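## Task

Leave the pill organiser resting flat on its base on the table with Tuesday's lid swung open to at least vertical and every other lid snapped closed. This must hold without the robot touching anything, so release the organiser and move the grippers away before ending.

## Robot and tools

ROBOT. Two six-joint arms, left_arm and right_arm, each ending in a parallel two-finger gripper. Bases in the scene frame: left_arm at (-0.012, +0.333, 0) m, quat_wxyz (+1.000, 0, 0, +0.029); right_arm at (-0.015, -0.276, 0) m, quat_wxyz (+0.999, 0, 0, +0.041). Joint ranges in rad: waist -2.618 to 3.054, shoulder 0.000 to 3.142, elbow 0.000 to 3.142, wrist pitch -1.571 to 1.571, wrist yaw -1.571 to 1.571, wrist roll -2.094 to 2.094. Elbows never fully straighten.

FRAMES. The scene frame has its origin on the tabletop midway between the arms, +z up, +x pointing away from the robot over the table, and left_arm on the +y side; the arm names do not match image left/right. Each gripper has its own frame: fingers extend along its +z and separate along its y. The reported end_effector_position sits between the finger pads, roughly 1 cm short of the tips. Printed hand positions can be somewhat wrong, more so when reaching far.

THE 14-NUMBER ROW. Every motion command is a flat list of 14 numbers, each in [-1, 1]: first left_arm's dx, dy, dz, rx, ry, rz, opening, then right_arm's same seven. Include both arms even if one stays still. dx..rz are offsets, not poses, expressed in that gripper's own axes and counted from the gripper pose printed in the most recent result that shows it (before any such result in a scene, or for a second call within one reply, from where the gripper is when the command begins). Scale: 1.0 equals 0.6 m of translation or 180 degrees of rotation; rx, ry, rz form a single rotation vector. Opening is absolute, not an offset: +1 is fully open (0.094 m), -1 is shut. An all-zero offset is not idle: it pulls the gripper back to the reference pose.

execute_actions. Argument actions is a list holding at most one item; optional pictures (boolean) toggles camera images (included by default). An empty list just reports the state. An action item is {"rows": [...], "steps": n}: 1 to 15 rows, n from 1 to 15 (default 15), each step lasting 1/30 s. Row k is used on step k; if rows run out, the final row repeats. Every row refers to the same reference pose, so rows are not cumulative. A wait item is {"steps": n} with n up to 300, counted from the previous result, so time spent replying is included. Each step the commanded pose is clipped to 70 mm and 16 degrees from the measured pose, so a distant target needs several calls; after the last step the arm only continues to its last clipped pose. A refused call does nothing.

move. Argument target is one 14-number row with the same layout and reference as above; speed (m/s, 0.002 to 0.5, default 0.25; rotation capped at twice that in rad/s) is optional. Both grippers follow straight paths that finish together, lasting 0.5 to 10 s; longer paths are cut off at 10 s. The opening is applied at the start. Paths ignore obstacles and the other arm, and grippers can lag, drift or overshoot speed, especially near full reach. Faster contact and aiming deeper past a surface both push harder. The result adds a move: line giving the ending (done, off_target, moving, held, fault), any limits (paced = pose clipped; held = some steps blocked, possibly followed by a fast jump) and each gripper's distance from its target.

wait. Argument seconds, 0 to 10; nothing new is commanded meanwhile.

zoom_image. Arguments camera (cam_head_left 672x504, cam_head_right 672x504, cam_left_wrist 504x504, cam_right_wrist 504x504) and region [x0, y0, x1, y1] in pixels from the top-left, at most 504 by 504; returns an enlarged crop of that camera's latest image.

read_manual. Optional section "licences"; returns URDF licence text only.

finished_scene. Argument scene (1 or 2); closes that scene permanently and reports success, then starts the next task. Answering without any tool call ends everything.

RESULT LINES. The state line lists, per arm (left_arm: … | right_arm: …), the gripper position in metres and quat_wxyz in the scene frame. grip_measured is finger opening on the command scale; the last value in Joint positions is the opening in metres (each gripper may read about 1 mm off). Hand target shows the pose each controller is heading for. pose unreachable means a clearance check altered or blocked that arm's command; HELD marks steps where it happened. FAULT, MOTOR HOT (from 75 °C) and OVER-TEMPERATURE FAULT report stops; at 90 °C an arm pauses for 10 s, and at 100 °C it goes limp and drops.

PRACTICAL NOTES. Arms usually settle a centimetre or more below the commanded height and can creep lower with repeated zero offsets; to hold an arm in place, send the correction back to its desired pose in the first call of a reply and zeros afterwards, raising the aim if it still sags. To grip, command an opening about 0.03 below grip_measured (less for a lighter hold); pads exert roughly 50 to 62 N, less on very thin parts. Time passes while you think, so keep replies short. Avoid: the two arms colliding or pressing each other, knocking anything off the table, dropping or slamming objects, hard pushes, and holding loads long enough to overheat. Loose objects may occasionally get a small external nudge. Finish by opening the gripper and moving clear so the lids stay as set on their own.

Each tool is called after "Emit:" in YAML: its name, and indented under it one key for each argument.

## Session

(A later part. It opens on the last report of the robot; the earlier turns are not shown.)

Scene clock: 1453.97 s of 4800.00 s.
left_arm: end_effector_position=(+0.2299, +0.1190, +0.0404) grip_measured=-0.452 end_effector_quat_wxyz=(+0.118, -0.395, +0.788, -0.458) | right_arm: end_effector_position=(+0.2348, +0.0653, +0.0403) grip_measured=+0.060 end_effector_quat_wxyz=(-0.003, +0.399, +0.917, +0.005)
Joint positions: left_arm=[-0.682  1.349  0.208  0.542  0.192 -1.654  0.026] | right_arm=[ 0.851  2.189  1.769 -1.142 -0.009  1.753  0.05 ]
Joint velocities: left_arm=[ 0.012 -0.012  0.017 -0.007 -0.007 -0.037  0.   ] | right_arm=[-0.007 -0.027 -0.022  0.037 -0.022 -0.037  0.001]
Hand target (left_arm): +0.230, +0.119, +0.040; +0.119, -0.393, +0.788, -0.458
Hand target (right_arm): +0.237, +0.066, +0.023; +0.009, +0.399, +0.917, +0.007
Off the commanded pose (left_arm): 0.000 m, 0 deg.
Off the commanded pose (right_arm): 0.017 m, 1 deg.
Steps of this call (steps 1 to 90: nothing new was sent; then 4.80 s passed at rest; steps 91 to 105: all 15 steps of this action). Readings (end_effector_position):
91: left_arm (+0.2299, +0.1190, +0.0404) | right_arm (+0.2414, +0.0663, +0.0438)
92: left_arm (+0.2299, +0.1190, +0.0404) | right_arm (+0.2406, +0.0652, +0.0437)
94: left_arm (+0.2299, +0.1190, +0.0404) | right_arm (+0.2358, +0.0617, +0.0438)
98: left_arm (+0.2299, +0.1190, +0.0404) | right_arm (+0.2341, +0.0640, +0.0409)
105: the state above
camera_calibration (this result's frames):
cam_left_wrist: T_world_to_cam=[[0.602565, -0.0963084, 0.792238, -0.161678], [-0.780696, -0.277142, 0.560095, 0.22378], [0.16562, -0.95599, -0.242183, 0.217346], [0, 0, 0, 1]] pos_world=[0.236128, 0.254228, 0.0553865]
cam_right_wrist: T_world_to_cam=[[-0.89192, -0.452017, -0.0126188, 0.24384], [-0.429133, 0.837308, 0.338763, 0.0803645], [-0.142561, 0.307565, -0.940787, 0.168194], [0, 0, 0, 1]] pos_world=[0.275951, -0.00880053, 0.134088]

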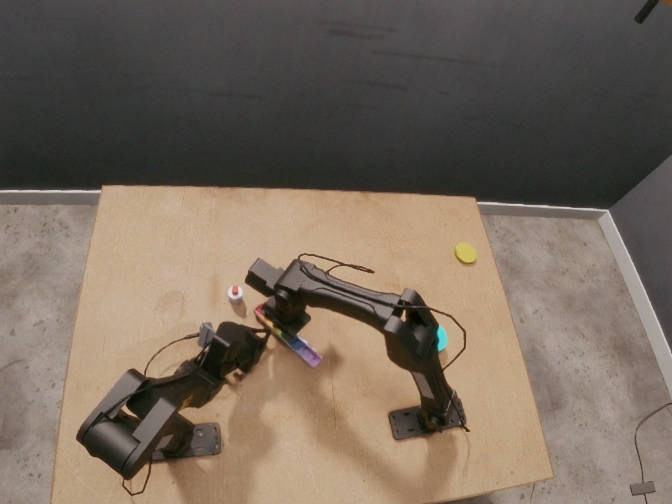

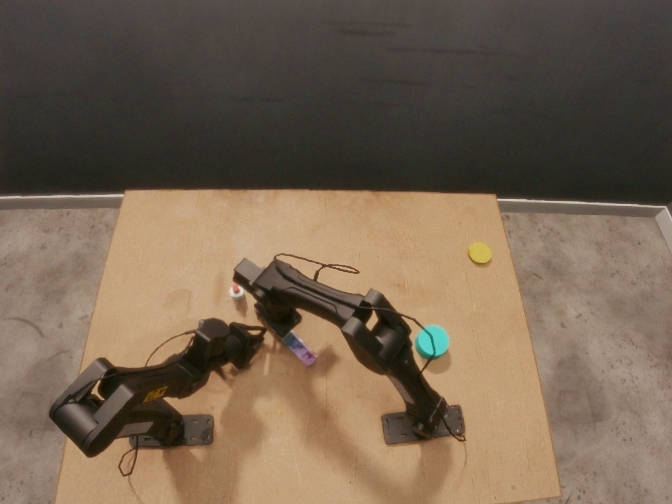

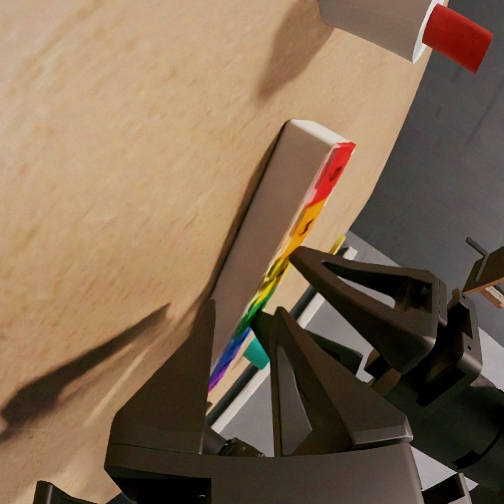

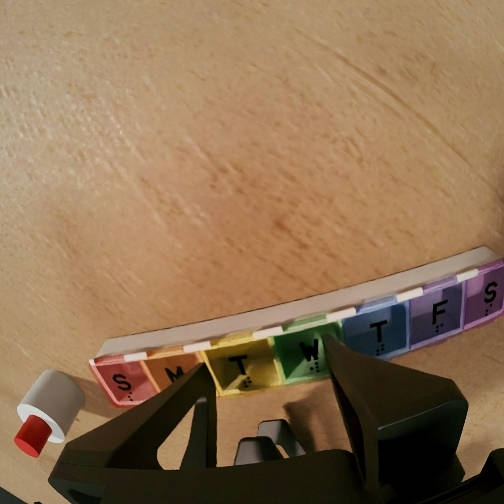

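Emit:
execute_actions:
  actions:
    - {"rows":[[0,0,0,0,0,0,-0.45,0,0,-0.045,0,0,0,0.06],[0,0,0,0,0,0,-0.45,0,0,-0.045,0,0,0,0.06],[0,0,0,0,0,0,-0.45,0,0,-0.045,0,0,0,0.06],[0,0,0,0,0,0,-0.45,0.004,0.022,-0.012,0,0,0,0.06],[0,0,0,0,0,0,-0.45,0.004,0.022,-0.012,0,0,0,0.06],[0,0,0,0,0,0,-0.45,0.004,0.022,-0.012,0,0,0,0.06],[0,0,0,0,0,0,-0.45,0.004,0.022,-0.012,0,0,0,0.06],[0,0,0,0,0,0,-0.45,0.004,0.022,-0.012,0,0,0,0.06],[0,0,0,0,0,0,-0.45,0.004,0.022,-0.012,0,0,0,0.06],[0,0,0,0,0,0,-0.45,0.004,0.022,-0.012,0,0,0,0.06],[0,0,0,0,0,0,-0.45,0.004,0.018,0.03,0,0,0,0.06]],"steps":15}

Emit:
zoom_image:
  camera: "cam_right_wrist"
  region: [120,290,400,450]

Scene clock: 1459.80 s of 4800.00 s.
left_arm: end_effector_position=(+0.2299, +0.1190, +0.0404) grip_measured=-0.452 end_effector_quat_wxyz=(+0.117, -0.396, +0.787, -0.458) | right_arm: end_effector_position=(+0.2418, +0.0748, +0.0412) grip_measured=+0.060 end_effector_quat_wxyz=(-0.003, +0.400, +0.917, +0.008)
Joint positions: left_arm=[-0.682  1.349  0.208  0.542  0.192 -1.658  0.026] | right_arm=[ 0.851  2.232  1.843 -1.168 -0.009  1.755  0.05 ]
Joint velocities: left_arm=[ 0.002 -0.007  0.012  0.081 -0.022  0.007 -0.001] | right_arm=[ 0.002 -0.007 -0.002 -0.022  0.007  0.066 -0.   ]
Hand target (left_arm): +0.230, +0.119, +0.040; +0.118, -0.395, +0.788, -0.458
Hand target (right_arm): +0.241, +0.074, +0.023; -0.003, +0.399, +0.917, +0.004
Off the commanded pose (left_arm): 0.000 m, 0 deg.
Off the commanded pose (right_arm): 0.019 m, 0 deg.
Steps of this call (steps 1 to 90: nothing new was sent; then 2.33 s passed at rest; steps 91 to 105: all 15 steps of this action). Readings (end_effector_position):
91: left_arm (+0.2299, +0.1190, +0.0404) | right_arm (+0.2347, +0.0652, +0.0425)
92: left_arm (+0.2299, +0.1190, +0.0404) | right_arm (+0.2344, +0.0648, +0.0442)
94: left_arm (+0.2299, +0.1190, +0.0404) | right_arm (+0.2344, +0.0648, +0.0470)
98: left_arm (+0.2299, +0.1190, +0.0404) | right_arm (+0.2397, +0.0719, +0.0426)
105: the state above
camera_calibration (this result's frames):
cam_left_wrist: T_world_to_cam=[[0.604662, -0.0933821, 0.790989, -0.162458], [-0.778766, -0.277613, 0.562544, 0.223293], [0.167057, -0.956144, -0.240585, 0.216969], [0, 0, 0, 1]] pos_world=[0.235879, 0.254272, 0.0550895]
cam_right_wrist: T_world_to_cam=[[-0.892565, -0.450597, -0.0170329, 0.254561], [-0.428852, 0.836609, 0.340839, 0.0750916], [-0.139331, 0.311525, -0.939967, 0.165983], [0, 0, 0, 1]] pos_world=[0.282542, 0.000173985, 0.13476]

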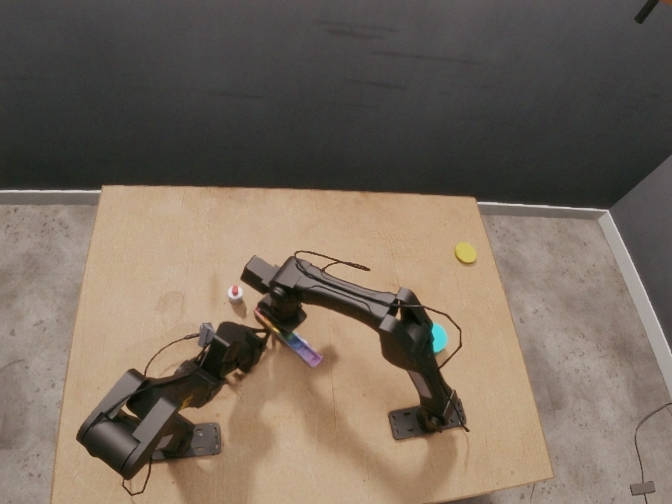

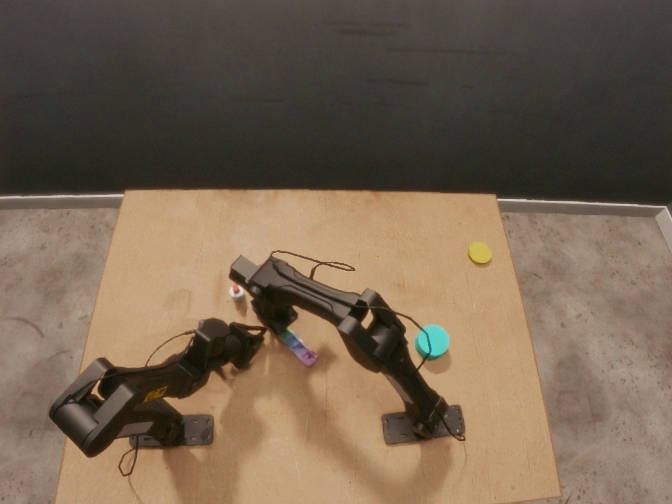

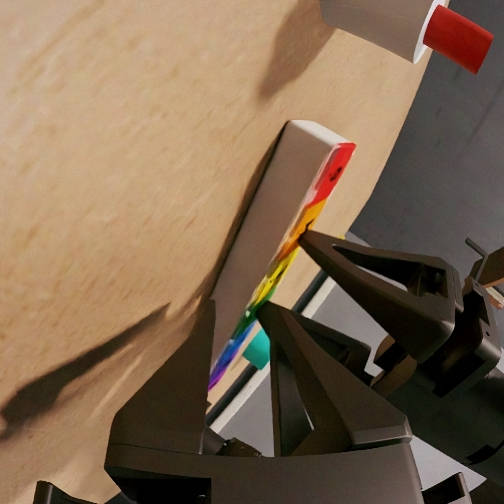

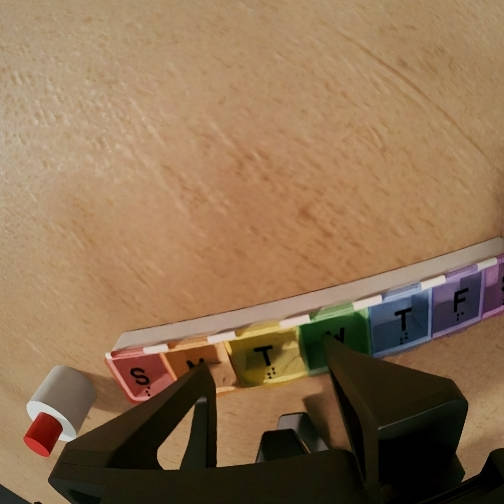

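Region (120, 290, 400, 450) of cam_right_wrist's 504x504 image, scaled by 1.800, with more detail than that image has; it fills the top 288 rows of this view, and the rest is white.

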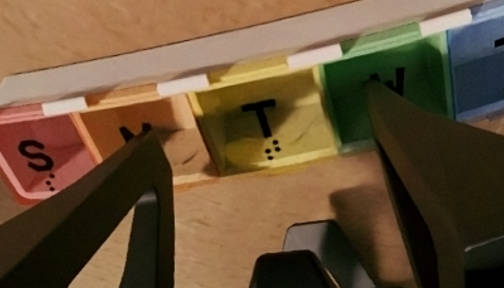

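Emit:
move:
  target: [0,-0.008,0.034,0,0,0.04,-0.45,0,0,0.045,0,0,0,0.06]
  speed: 0.03

Emit:
zoom_image:
  camera: "cam_left_wrist"
  region: [150,200,350,400]

Emit:
zoom_image:
  camera: "cam_right_wrist"
  region: [120,290,400,450]

Scene clock: 1471.77 s of 4800.00 s.
left_arm: end_effector_position=(+0.2350, +0.1126, +0.0257) grip_measured=-0.452 end_effector_quat_wxyz=(+0.134, -0.357, +0.811, -0.443) | right_arm: end_effector_position=(+0.2417, +0.0746, +0.0407) grip_measured=+0.060 end_effector_quat_wxyz=(-0.002, +0.400, +0.917, +0.012)
Joint positions: left_arm=[-0.689  1.475  0.23   0.623  0.19  -1.558  0.026] | right_arm=[ 0.851  2.223  1.826 -1.151 -0.009  1.755  0.05 ]
Joint velocities: left_arm=[ 0.012  0.007  0.002  0.022 -0.051 -0.007 -0.   ] | right_arm=[-0.007 -0.012 -0.007  0.037  0.037 -0.022 -0.   ]
Hand target (left_arm): +0.243, +0.105, +0.032; +0.145, -0.346, +0.810, -0.450
Hand target (right_arm): +0.241, +0.075, +0.015; -0.003, +0.400, +0.917, +0.007
Off the commanded pose (left_arm): 0.014 m, 2 deg.
Off the commanded pose (right_arm): 0.026 m, 1 deg.
After step 90, 6.63 s passed at rest.
move: off_target (left_arm, right_arm)
camera_calibration (this result's frames):
cam_left_wrist: T_world_to_cam=[[0.560803, -0.18426, 0.807185, -0.13444], [-0.819269, -0.264296, 0.508867, 0.243113], [0.119571, -0.946676, -0.299177, 0.218054], [0, 0, 0, 1]] pos_world=[0.248496, 0.245908, 0.050043]
cam_right_wrist: T_world_to_cam=[[-0.892456, -0.450449, -0.0248727, 0.254712], [-0.430643, 0.834194, 0.34448, 0.0757893], [-0.134422, 0.318144, -0.938464, 0.163778], [0, 0, 0, 1]] pos_world=[0.281973, -0.000593034, 0.133927]

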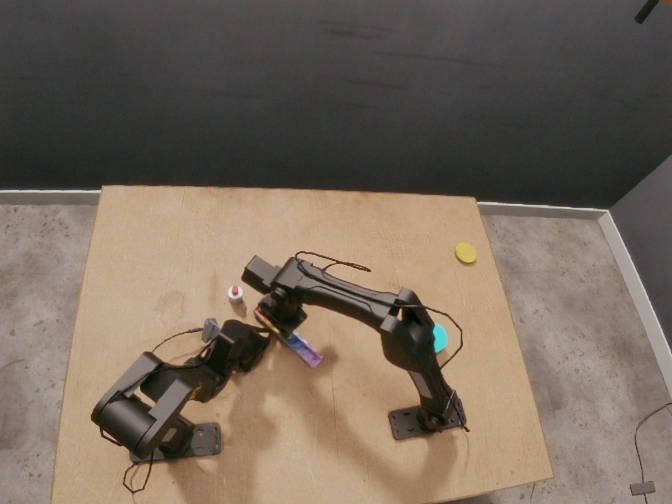

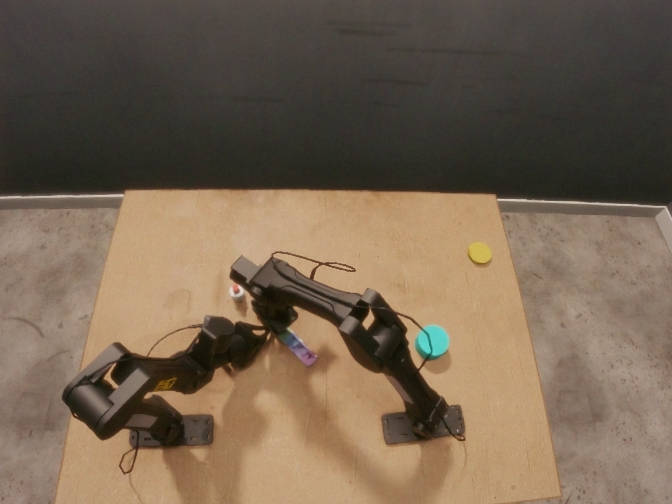

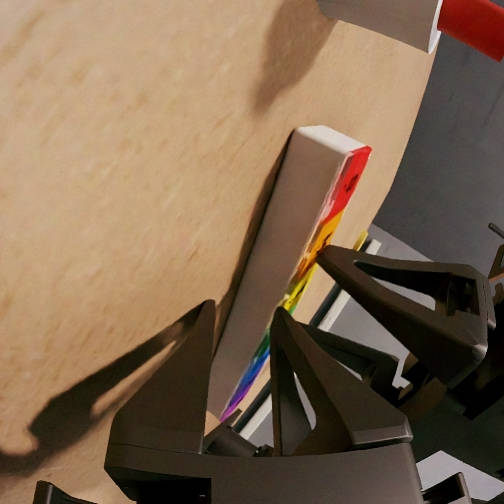

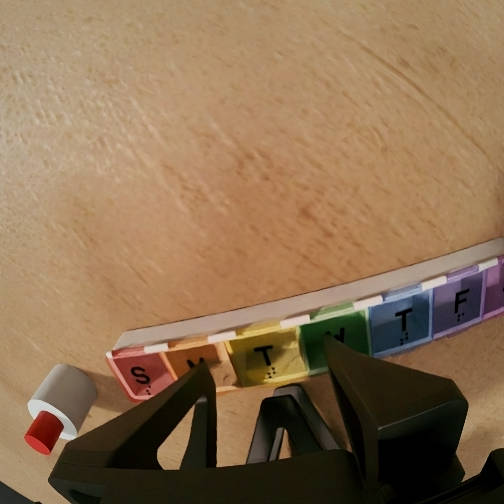

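Region (150, 200, 350, 400) of cam_left_wrist's 504x504 image, scaled by 2.520, with more detail than that image has.

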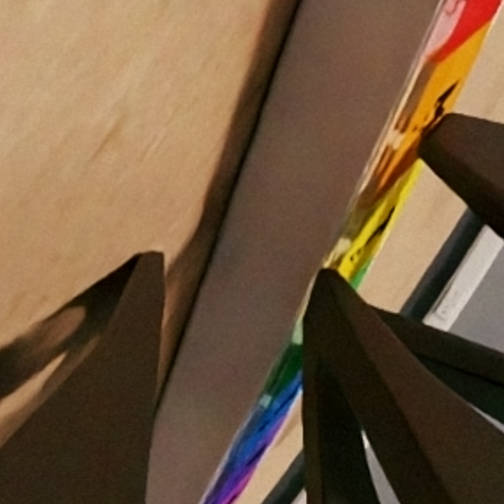

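Region (120, 290, 400, 450) of cam_right_wrist's 504x504 image, scaled by 1.800, with more detail than that image has; it fills the top 288 rows of this view, and the rest is white.

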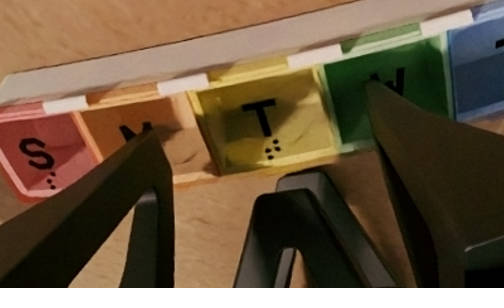

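Emit:
move:
  target: [-0.013,-0.034,0.014,0,0,0,-0.55,0,0,0.045,0,0,0,0.06]
  speed: 0.025

Emit:
zoom_image:
  camera: "cam_left_wrist"
  region: [150,200,350,400]

Emit:
zoom_image:
  camera: "cam_right_wrist"
  region: [120,290,400,450]

Scene clock: 1478.43 s of 4800.00 s.
left_arm: end_effector_position=(+0.2448, +0.1088, +0.0314) grip_measured=-0.548 end_effector_quat_wxyz=(+0.127, -0.361, +0.813, -0.439) | right_arm: end_effector_position=(+0.2416, +0.0745, +0.0408) grip_measured=+0.060 end_effector_quat_wxyz=(-0.001, +0.400, +0.917, +0.016)
Joint positions: left_arm=[-0.671  1.475  0.289  0.548  0.21  -1.555  0.021] | right_arm=[ 0.851  2.213  1.81  -1.137 -0.009  1.755  0.05 ]
Joint velocities: left_arm=[ 0.002 -0.007 -0.007 -0.022  0.051  0.037 -0.001] | right_arm=[ 0.012 -0.002 -0.017  0.007 -0.022  0.037 -0.001]
Hand target (left_arm): +0.254, +0.106, +0.037; +0.134, -0.357, +0.811, -0.443
Hand target (right_arm): +0.241, +0.074, +0.015; -0.002, +0.400, +0.917, +0.011
Off the commanded pose (left_arm): 0.011 m, 1 deg.
Off the commanded pose (right_arm): 0.027 m, 0 deg.
After step 90, 2.33 s passed at rest.
move: off_target (left_arm, right_arm)
camera_calibration (this result's frames):
cam_left_wrist: T_world_to_cam=[[0.574793, -0.185242, 0.797056, -0.148215], [-0.810232, -0.265271, 0.522643, 0.24471], [0.11462, -0.946212, -0.302565, 0.216306], [0, 0, 0, 1]] pos_world=[0.258671, 0.24213, 0.0556867]
cam_right_wrist: T_world_to_cam=[[-0.892312, -0.450256, -0.0323699, 0.254837], [-0.432374, 0.83186, 0.347938, 0.0762526], [-0.129734, 0.324465, -0.936959, 0.162278], [0, 0, 0, 1]] pos_world=[0.281417, -0.00134324, 0.133765]

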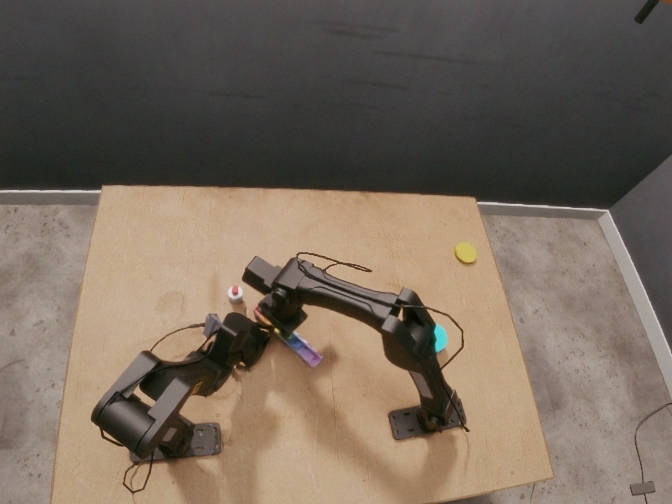

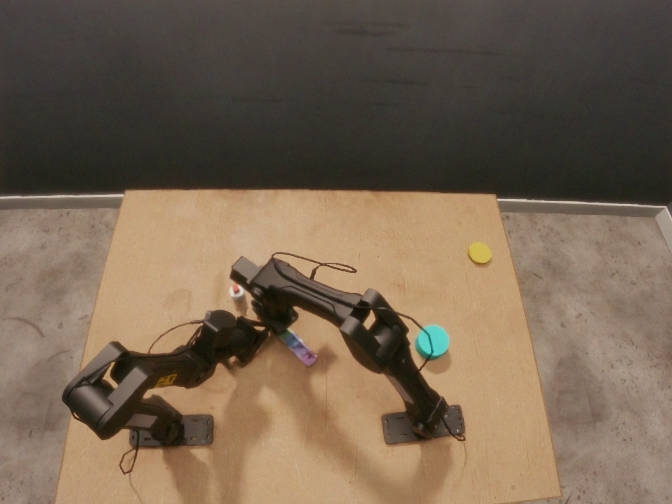

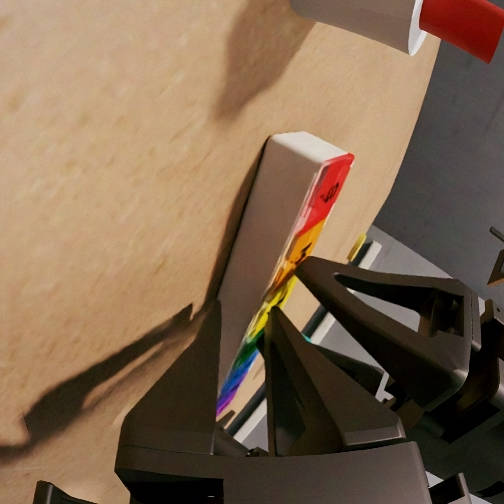

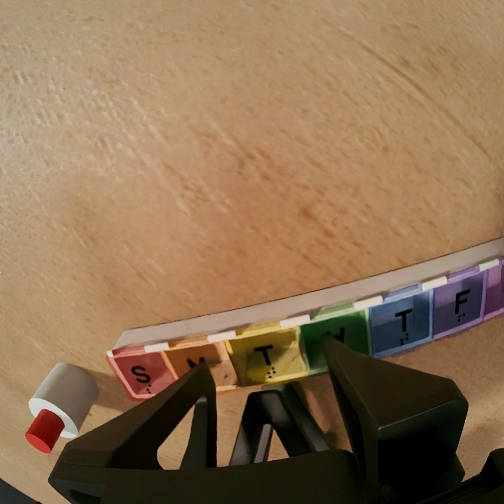

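Region (150, 200, 350, 400) of cam_left_wrist's 504x504 image, scaled by 2.520, with more detail than that image has.

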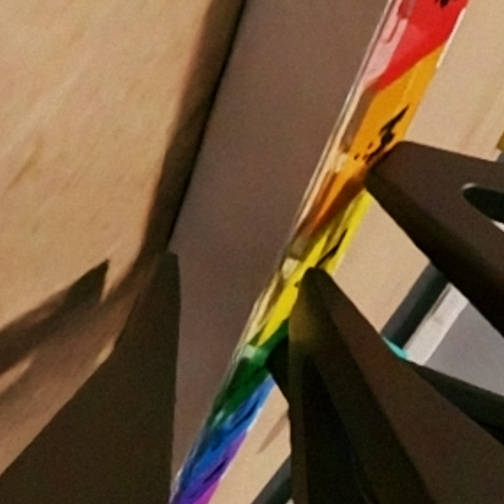

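Region (120, 290, 400, 450) of cam_right_wrist's 504x504 image, scaled by 1.800, with more detail than that image has; it fills the top 288 rows of this view, and the rest is white.

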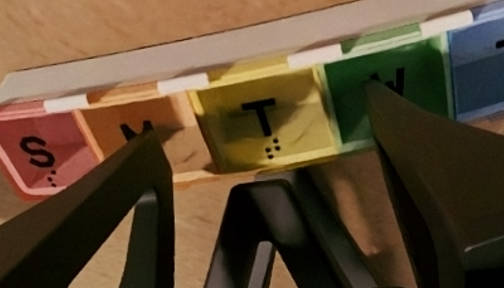

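Emit:
move:
  target: [0,-0.014,0.018,0.005,0,0,-0.55,0,0,0.045,0,0,0,0.06]
  speed: 0.02

Emit:
zoom_image:
  camera: "cam_left_wrist"
  region: [150,200,350,400]

Emit:
zoom_image:
  camera: "cam_right_wrist"
  region: [120,290,400,450]

Scene clock: 1484.23 s of 4800.00 s.
left_arm: end_effector_position=(+0.2465, +0.1075, +0.0277) grip_measured=-0.548 end_effector_quat_wxyz=(+0.124, -0.366, +0.810, -0.441) | right_arm: end_effector_position=(+0.2427, +0.0743, +0.0409) grip_measured=+0.060 end_effector_quat_wxyz=(+0.003, +0.400, +0.916, +0.020)
Joint positions: left_arm=[-0.671  1.508  0.289  0.583  0.211 -1.568  0.021] | right_arm=[ 0.851  2.205  1.797 -1.122 -0.003  1.755  0.05 ]
Joint velocities: left_arm=[-0.002 -0.002 -0.017  0.022  0.007  0.022  0.   ] | right_arm=[ 0.012 -0.012 -0.012 -0.007 -0.022  0.022  0.   ]
Hand target (left_arm): +0.254, +0.100, +0.032; +0.129, -0.360, +0.809, -0.446
Hand target (right_arm): +0.241, +0.075, +0.015; -0.001, +0.400, +0.917, +0.015
Off the commanded pose (left_arm): 0.012 m, 1 deg.
Off the commanded pose (right_arm): 0.027 m, 1 deg.
After step 90, 1.23 s passed at rest.
move: off_target (left_arm, right_arm)
camera_calibration (this result's frames):
cam_left_wrist: T_world_to_cam=[[0.581664, -0.174381, 0.794518, -0.149257], [-0.804635, -0.266584, 0.530561, 0.246179], [0.119285, -0.947905, -0.295375, 0.212571], [0, 0, 0, 1]] pos_world=[0.259545, 0.241097, 0.0507628]
cam_right_wrist: T_world_to_cam=[[-0.892015, -0.449912, -0.0434508, 0.256069], [-0.435774, 0.830471, 0.347014, 0.0778511], [-0.120041, 0.328476, -0.936853, 0.159938], [0, 0, 0, 1]] pos_world=[0.281542, -0.00198034, 0.133949]

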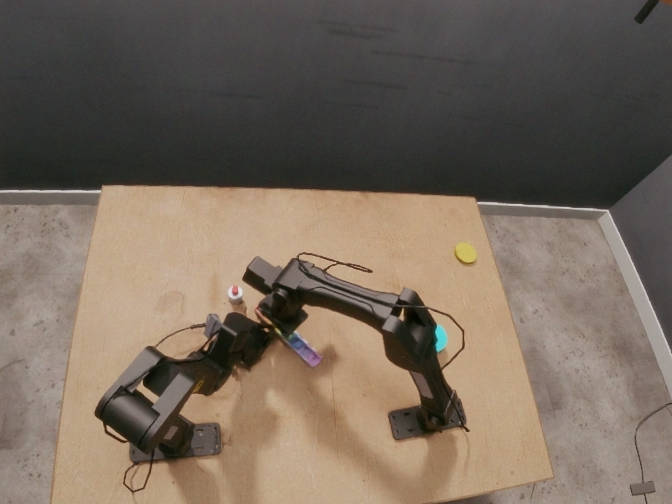

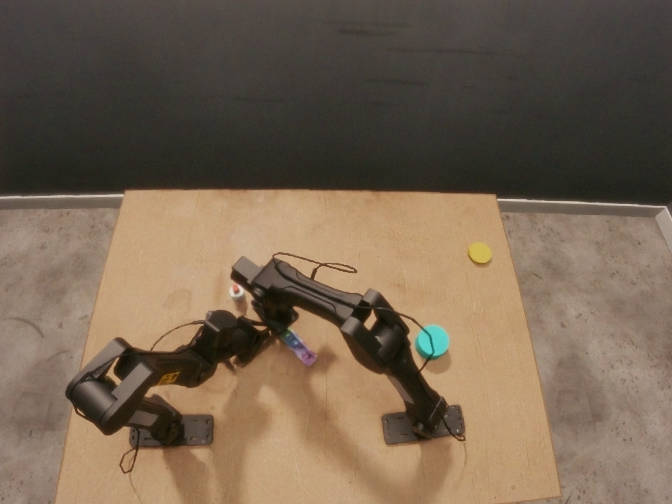

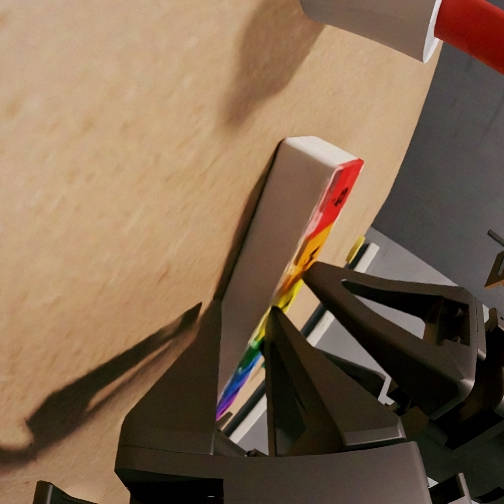

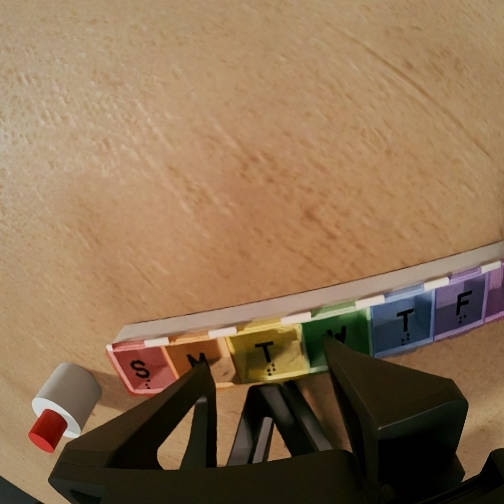

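Region (150, 200, 350, 400) of cam_left_wrist's 504x504 image, scaled by 2.520, with more detail than that image has.

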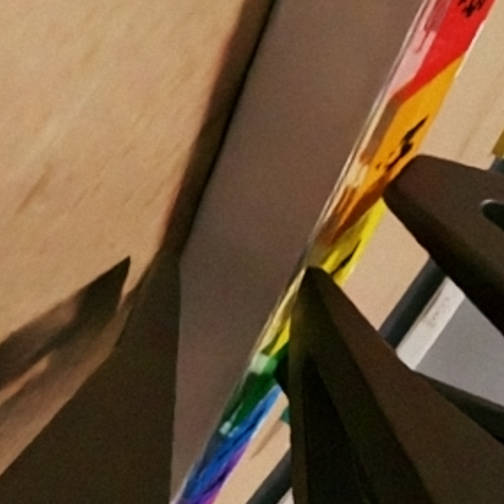

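Region (120, 290, 400, 450) of cam_right_wrist's 504x504 image, scaled by 1.800, with more detail than that image has; it fills the top 288 rows of this view, and the rest is white.

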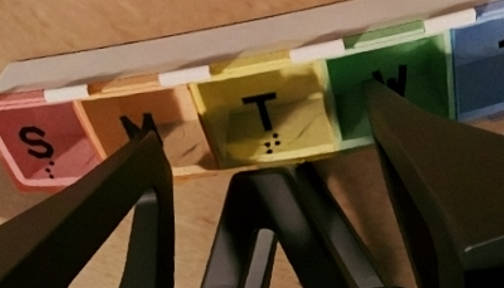

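Emit:
execute_actions:
  actions:
    - {"rows":[[0,-0.045,-0.012,0.03,0,0.005,-0.5,0,0,0.045,0,0,0,0.06]],"steps":15}

Emit:
zoom_image:
  camera: "cam_left_wrist"
  region: [150,200,350,400]

Emit:
zoom_image:
  camera: "cam_right_wrist"
  region: [120,290,400,450]

Scene clock: 1488.50 s of 4800.00 s.
left_arm: end_effector_position=(+0.2499, +0.1043, +0.0379) grip_measured=-0.502 end_effector_quat_wxyz=(+0.131, -0.361, +0.802, -0.457) | right_arm: end_effector_position=(+0.2429, +0.0743, +0.0410) grip_measured=+0.060 end_effector_quat_wxyz=(+0.004, +0.400, +0.916, +0.020)
Joint positions: left_arm=[-0.671  1.491  0.289  0.606  0.215 -1.572  0.023] | right_arm=[ 0.851  2.205  1.797 -1.122 -0.002  1.755  0.05 ]
Joint velocities: left_arm=[-0.007 -0.012 -0.002 -0.007 -0.007  0.11  -0.001] | right_arm=[-0.012 -0.012 -0.007 -0.051 -0.037 -0.007  0.   ]
Hand target (left_arm): +0.256, +0.102, +0.054; +0.144, -0.353, +0.791, -0.478
Hand target (right_arm): +0.242, +0.074, +0.015; +0.003, +0.400, +0.917, +0.018
Off the commanded pose (left_arm): 0.017 m, 3 deg.
Off the commanded pose (right_arm): 0.027 m, 0 deg.
Steps of this call (steps 1 to 90: nothing new was sent; then 0.77 s passed at rest; steps 91 to 105: all 15 steps of this action). Readings (end_effector_position):
91: left_arm (+0.2467, +0.1073, +0.0284) | right_arm (+0.2428, +0.0743, +0.0410)
92: left_arm (+0.2469, +0.1071, +0.0295) | right_arm (+0.2429, +0.0743, +0.0410)
94: left_arm (+0.2483, +0.1058, +0.0337) | right_arm (+0.2429, +0.0743, +0.0410)
98: left_arm (+0.2498, +0.1046, +0.0376) | right_arm (+0.2429, +0.0743, +0.0410)
105: the state above
camera_calibration (this result's frames):
cam_left_wrist: T_world_to_cam=[[0.558307, -0.153026, 0.8154, -0.157069], [-0.819907, -0.25184, 0.51413, 0.245533], [0.126675, -0.955594, -0.266071, 0.210008], [0, 0, 0, 1]] pos_world=[0.262404, 0.238482, 0.0577147]
cam_right_wrist: T_world_to_cam=[[-0.891982, -0.449877, -0.0444737, 0.256261], [-0.436118, 0.83043, 0.346681, 0.0779988], [-0.119031, 0.328629, -0.936928, 0.159766], [0, 0, 0, 1]] pos_world=[0.281614, -0.00199024, 0.134046]

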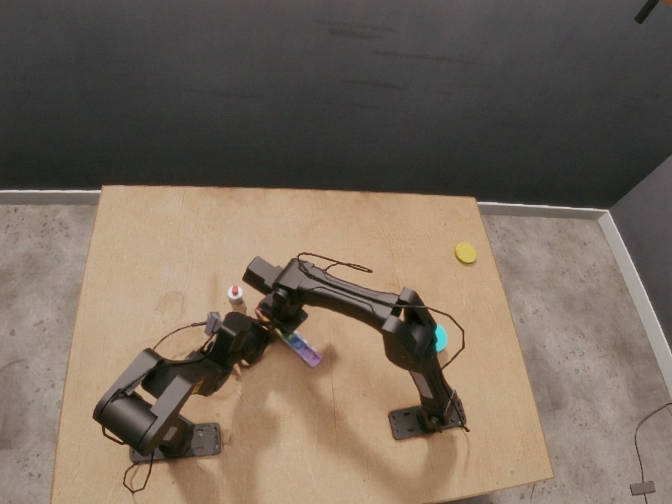

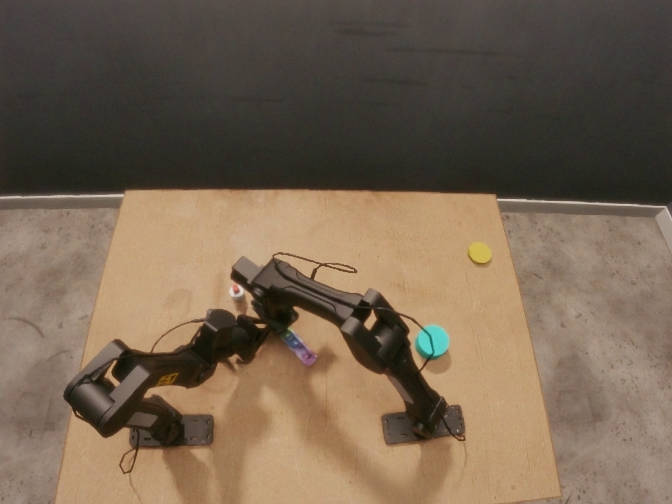

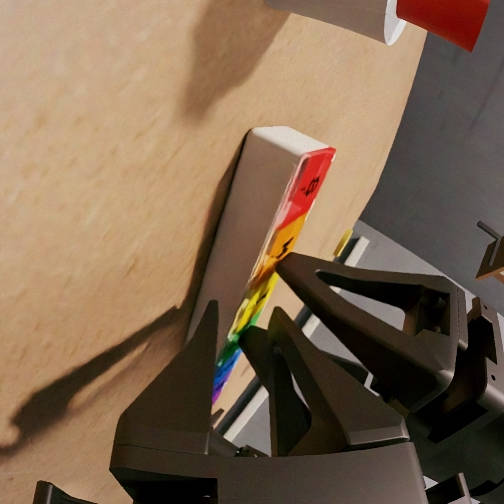

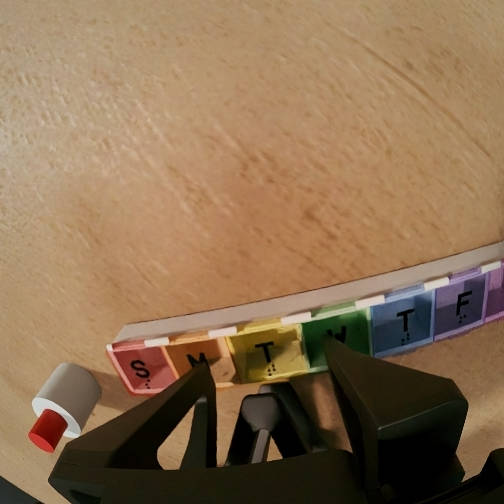

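Region (150, 200, 350, 400) of cam_left_wrist's 504x504 image, scaled by 2.520, with more detail than that image has.

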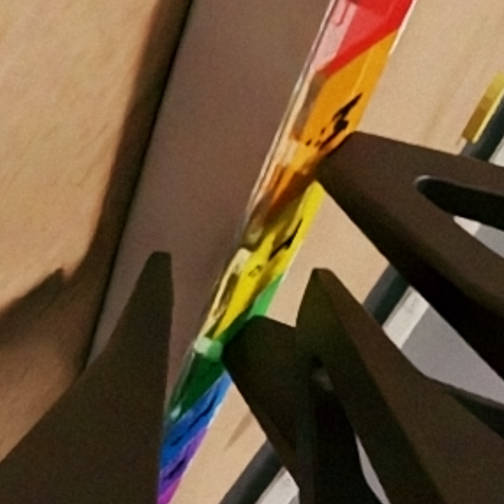

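Region (120, 290, 400, 450) of cam_right_wrist's 504x504 image, scaled by 1.800, with more detail than that image has; it fills the top 288 rows of this view, and the rest is white.

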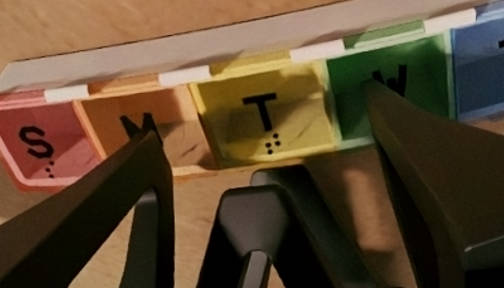

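Emit:
execute_actions:
  actions:
    - {"rows":[[0,-0.02,0.017,0.01,0,0,-0.45,0,0,0.045,0,0,0,0.06]],"steps":15}

Emit:
zoom_image:
  camera: "cam_left_wrist"
  region: [150,200,350,400]

Emit:
zoom_image:
  camera: "cam_right_wrist"
  region: [120,290,400,450]

Scene clock: 1492.67 s of 4800.00 s.
left_arm: end_effector_position=(+0.2511, +0.1035, +0.0316) grip_measured=-0.452 end_effector_quat_wxyz=(+0.125, -0.369, +0.801, -0.455) | right_arm: end_effector_position=(+0.2429, +0.0743, +0.0410) grip_measured=+0.060 end_effector_quat_wxyz=(+0.004, +0.400, +0.916, +0.020)
Joint positions: left_arm=[-0.671  1.531  0.291  0.637  0.215 -1.588  0.026] | right_arm=[ 0.851  2.205  1.797 -1.122 -0.002  1.755  0.05 ]
Joint velocities: left_arm=[-0.007 -0.012 -0.002  0.022 -0.022  0.022 -0.   ] | right_arm=[ 0.007  0.002 -0.002 -0.051 -0.095 -0.007 -0.001]
Hand target (left_arm): +0.260, +0.094, +0.042; +0.136, -0.359, +0.795, -0.470
Hand target (right_arm): +0.243, +0.074, +0.015; +0.003, +0.400, +0.917, +0.018
Off the commanded pose (left_arm): 0.017 m, 2 deg.
Off the commanded pose (right_arm): 0.027 m, 0 deg.
Steps of this call (steps 1 to 90: nothing new was sent; then 0.67 s passed at rest; steps 91 to 105: all 15 steps of this action). Readings (end_effector_position):
91: left_arm (+0.2501, +0.1041, +0.0377) | right_arm (+0.2429, +0.0743, +0.0410)
92: left_arm (+0.2507, +0.1037, +0.0367) | right_arm (+0.2429, +0.0743, +0.0410)
94: left_arm (+0.2505, +0.1039, +0.0325) | right_arm (+0.2429, +0.0743, +0.0410)
98: left_arm (+0.2502, +0.1041, +0.0300) | right_arm (+0.2429, +0.0743, +0.0410)
105: the state above
camera_calibration (this result's frames):
cam_left_wrist: T_world_to_cam=[[0.572978, -0.144601, 0.806714, -0.157037], [-0.809076, -0.25682, 0.528621, 0.24692], [0.130741, -0.95558, -0.264145, 0.206247], [0, 0, 0, 1]] pos_world=[0.262791, 0.237792, 0.0506362]
cam_right_wrist: T_world_to_cam=[[-0.891982, -0.449877, -0.0444737, 0.256261], [-0.436118, 0.83043, 0.346681, 0.0779988], [-0.119031, 0.328629, -0.936928, 0.159766], [0, 0, 0, 1]] pos_world=[0.281614, -0.00199024, 0.134046]

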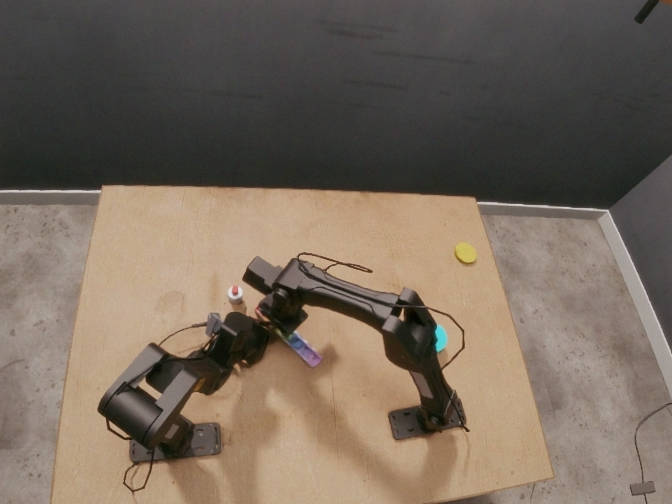

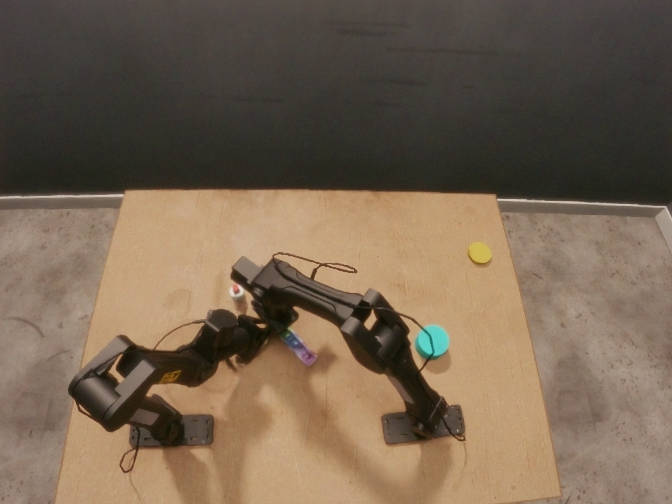

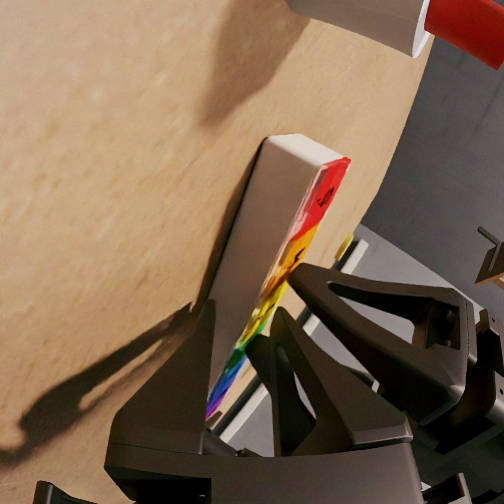

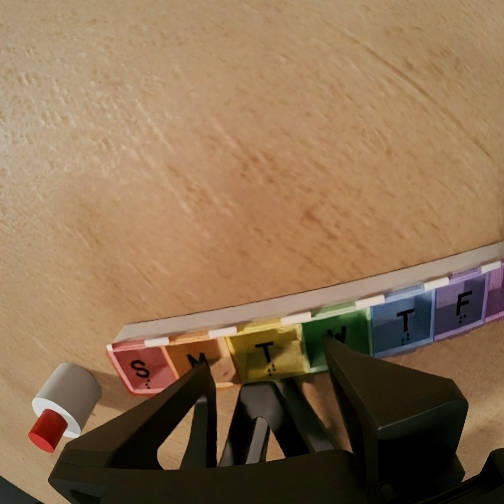

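Region (150, 200, 350, 400) of cam_left_wrist's 504x504 image, scaled by 2.520, with more detail than that image has.

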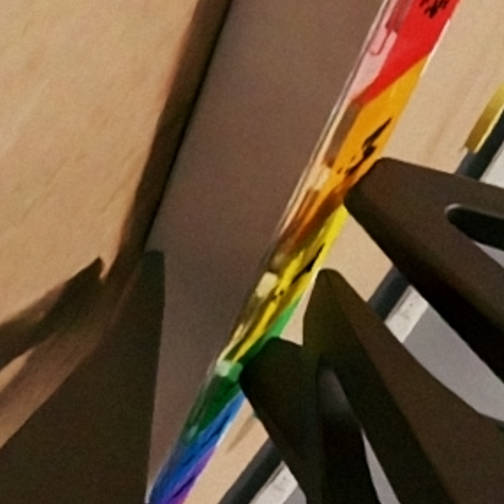

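Region (120, 290, 400, 450) of cam_right_wrist's 504x504 image, scaled by 1.800, with more detail than that image has; it fills the top 288 rows of this view, and the rest is white.

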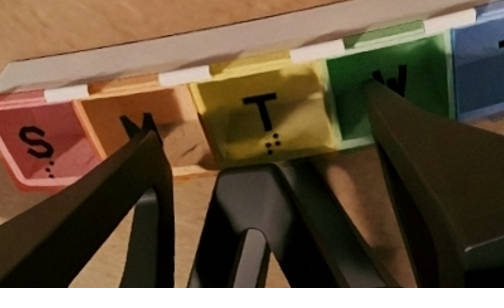

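Emit:
move:
  target: [0,-0.024,0.016,0.005,0,0.005,-0.45,0,0,0.045,0,0,0,0.06]
  speed: 0.02

Emit:
zoom_image:
  camera: "cam_left_wrist"
  region: [150,200,350,400]

Emit:
zoom_image:
  camera: "cam_right_wrist"
  region: [120,290,400,450]

Scene clock: 1498.43 s of 4800.00 s.
left_arm: end_effector_position=(+0.2558, +0.1002, +0.0325) grip_measured=-0.452 end_effector_quat_wxyz=(+0.125, -0.370, +0.800, -0.456) | right_arm: end_effector_position=(+0.2429, +0.0743, +0.0411) grip_measured=+0.060 end_effector_quat_wxyz=(+0.004, +0.400, +0.916, +0.024)
Joint positions: left_arm=[-0.671  1.549  0.314  0.632  0.215 -1.591  0.026] | right_arm=[ 0.851  2.198  1.786 -1.111 -0.002  1.755  0.05 ]
Joint velocities: left_arm=[-0.007  0.002  0.012 -0.007 -0.022  0.037 -0.001] | right_arm=[ 0.022 -0.002 -0.007 -0.051 -0.007  0.081 -0.   ]
Hand target (left_arm): +0.263, +0.093, +0.038; +0.132, -0.361, +0.800, -0.461
Hand target (right_arm): +0.243, +0.074, +0.015; +0.003, +0.400, +0.916, +0.019
Off the commanded pose (left_arm): 0.012 m, 1 deg.
Off the commanded pose (right_arm): 0.027 m, 0 deg.
After step 90, 1.20 s passed at rest.
move: off_target (left_arm, right_arm)
camera_calibration (this result's frames):
cam_left_wrist: T_world_to_cam=[[0.574788, -0.142312, 0.805833, -0.1615], [-0.807612, -0.25732, 0.530613, 0.249019], [0.131844, -0.95579, -0.262837, 0.202433], [0, 0, 0, 1]] pos_world=[0.267249, 0.234577, 0.0512164]
cam_right_wrist: T_world_to_cam=[[-0.891799, -0.44963, -0.050262, 0.256412], [-0.437462, 0.828617, 0.349314, 0.0783316], [-0.115414, 0.333506, -0.935657, 0.158569], [0, 0, 0, 1]] pos_world=[0.281236, -0.00250021, 0.133892]

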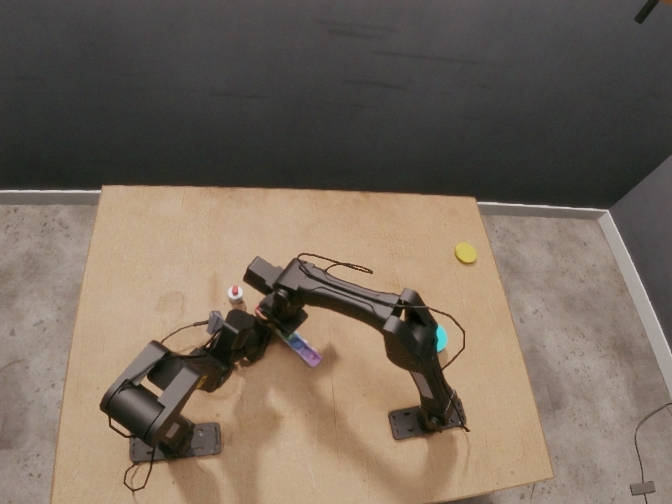

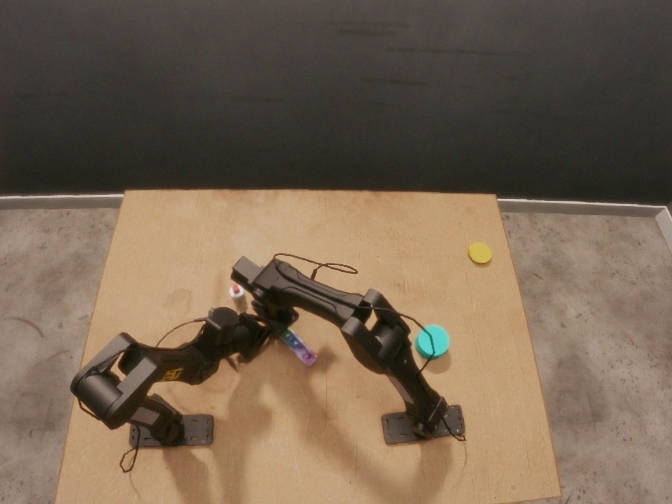

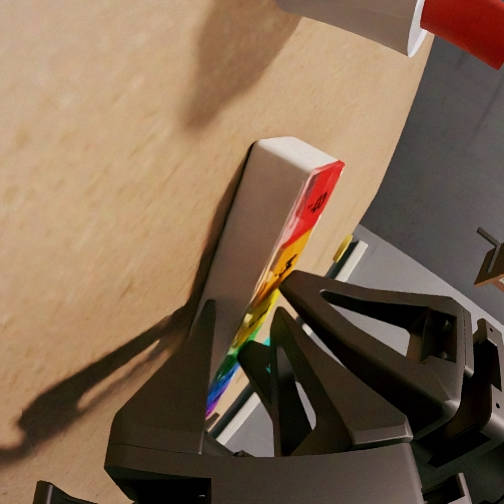

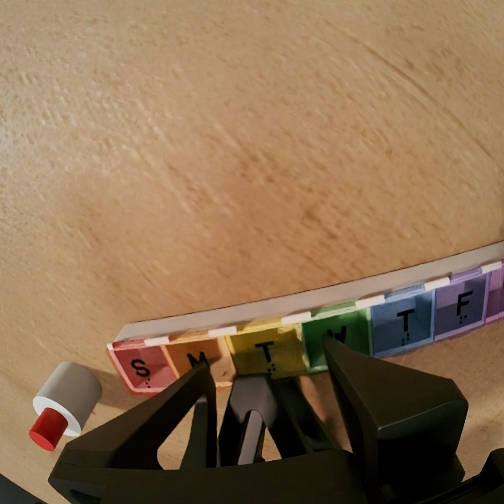

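Region (150, 200, 350, 400) of cam_left_wrist's 504x504 image, scaled by 2.520, with more detail than that image has.

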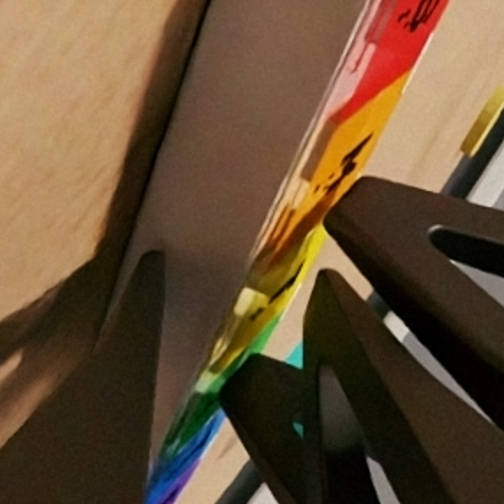

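Region (120, 290, 400, 450) of cam_right_wrist's 504x504 image, scaled by 1.800, with more detail than that image has; it fills the top 288 rows of this view, and the rest is white.

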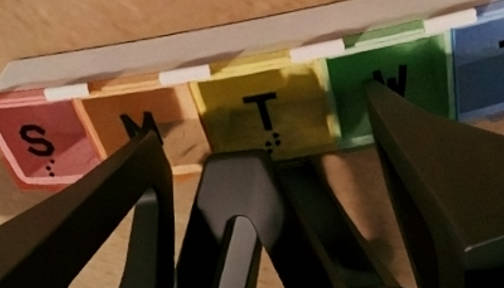

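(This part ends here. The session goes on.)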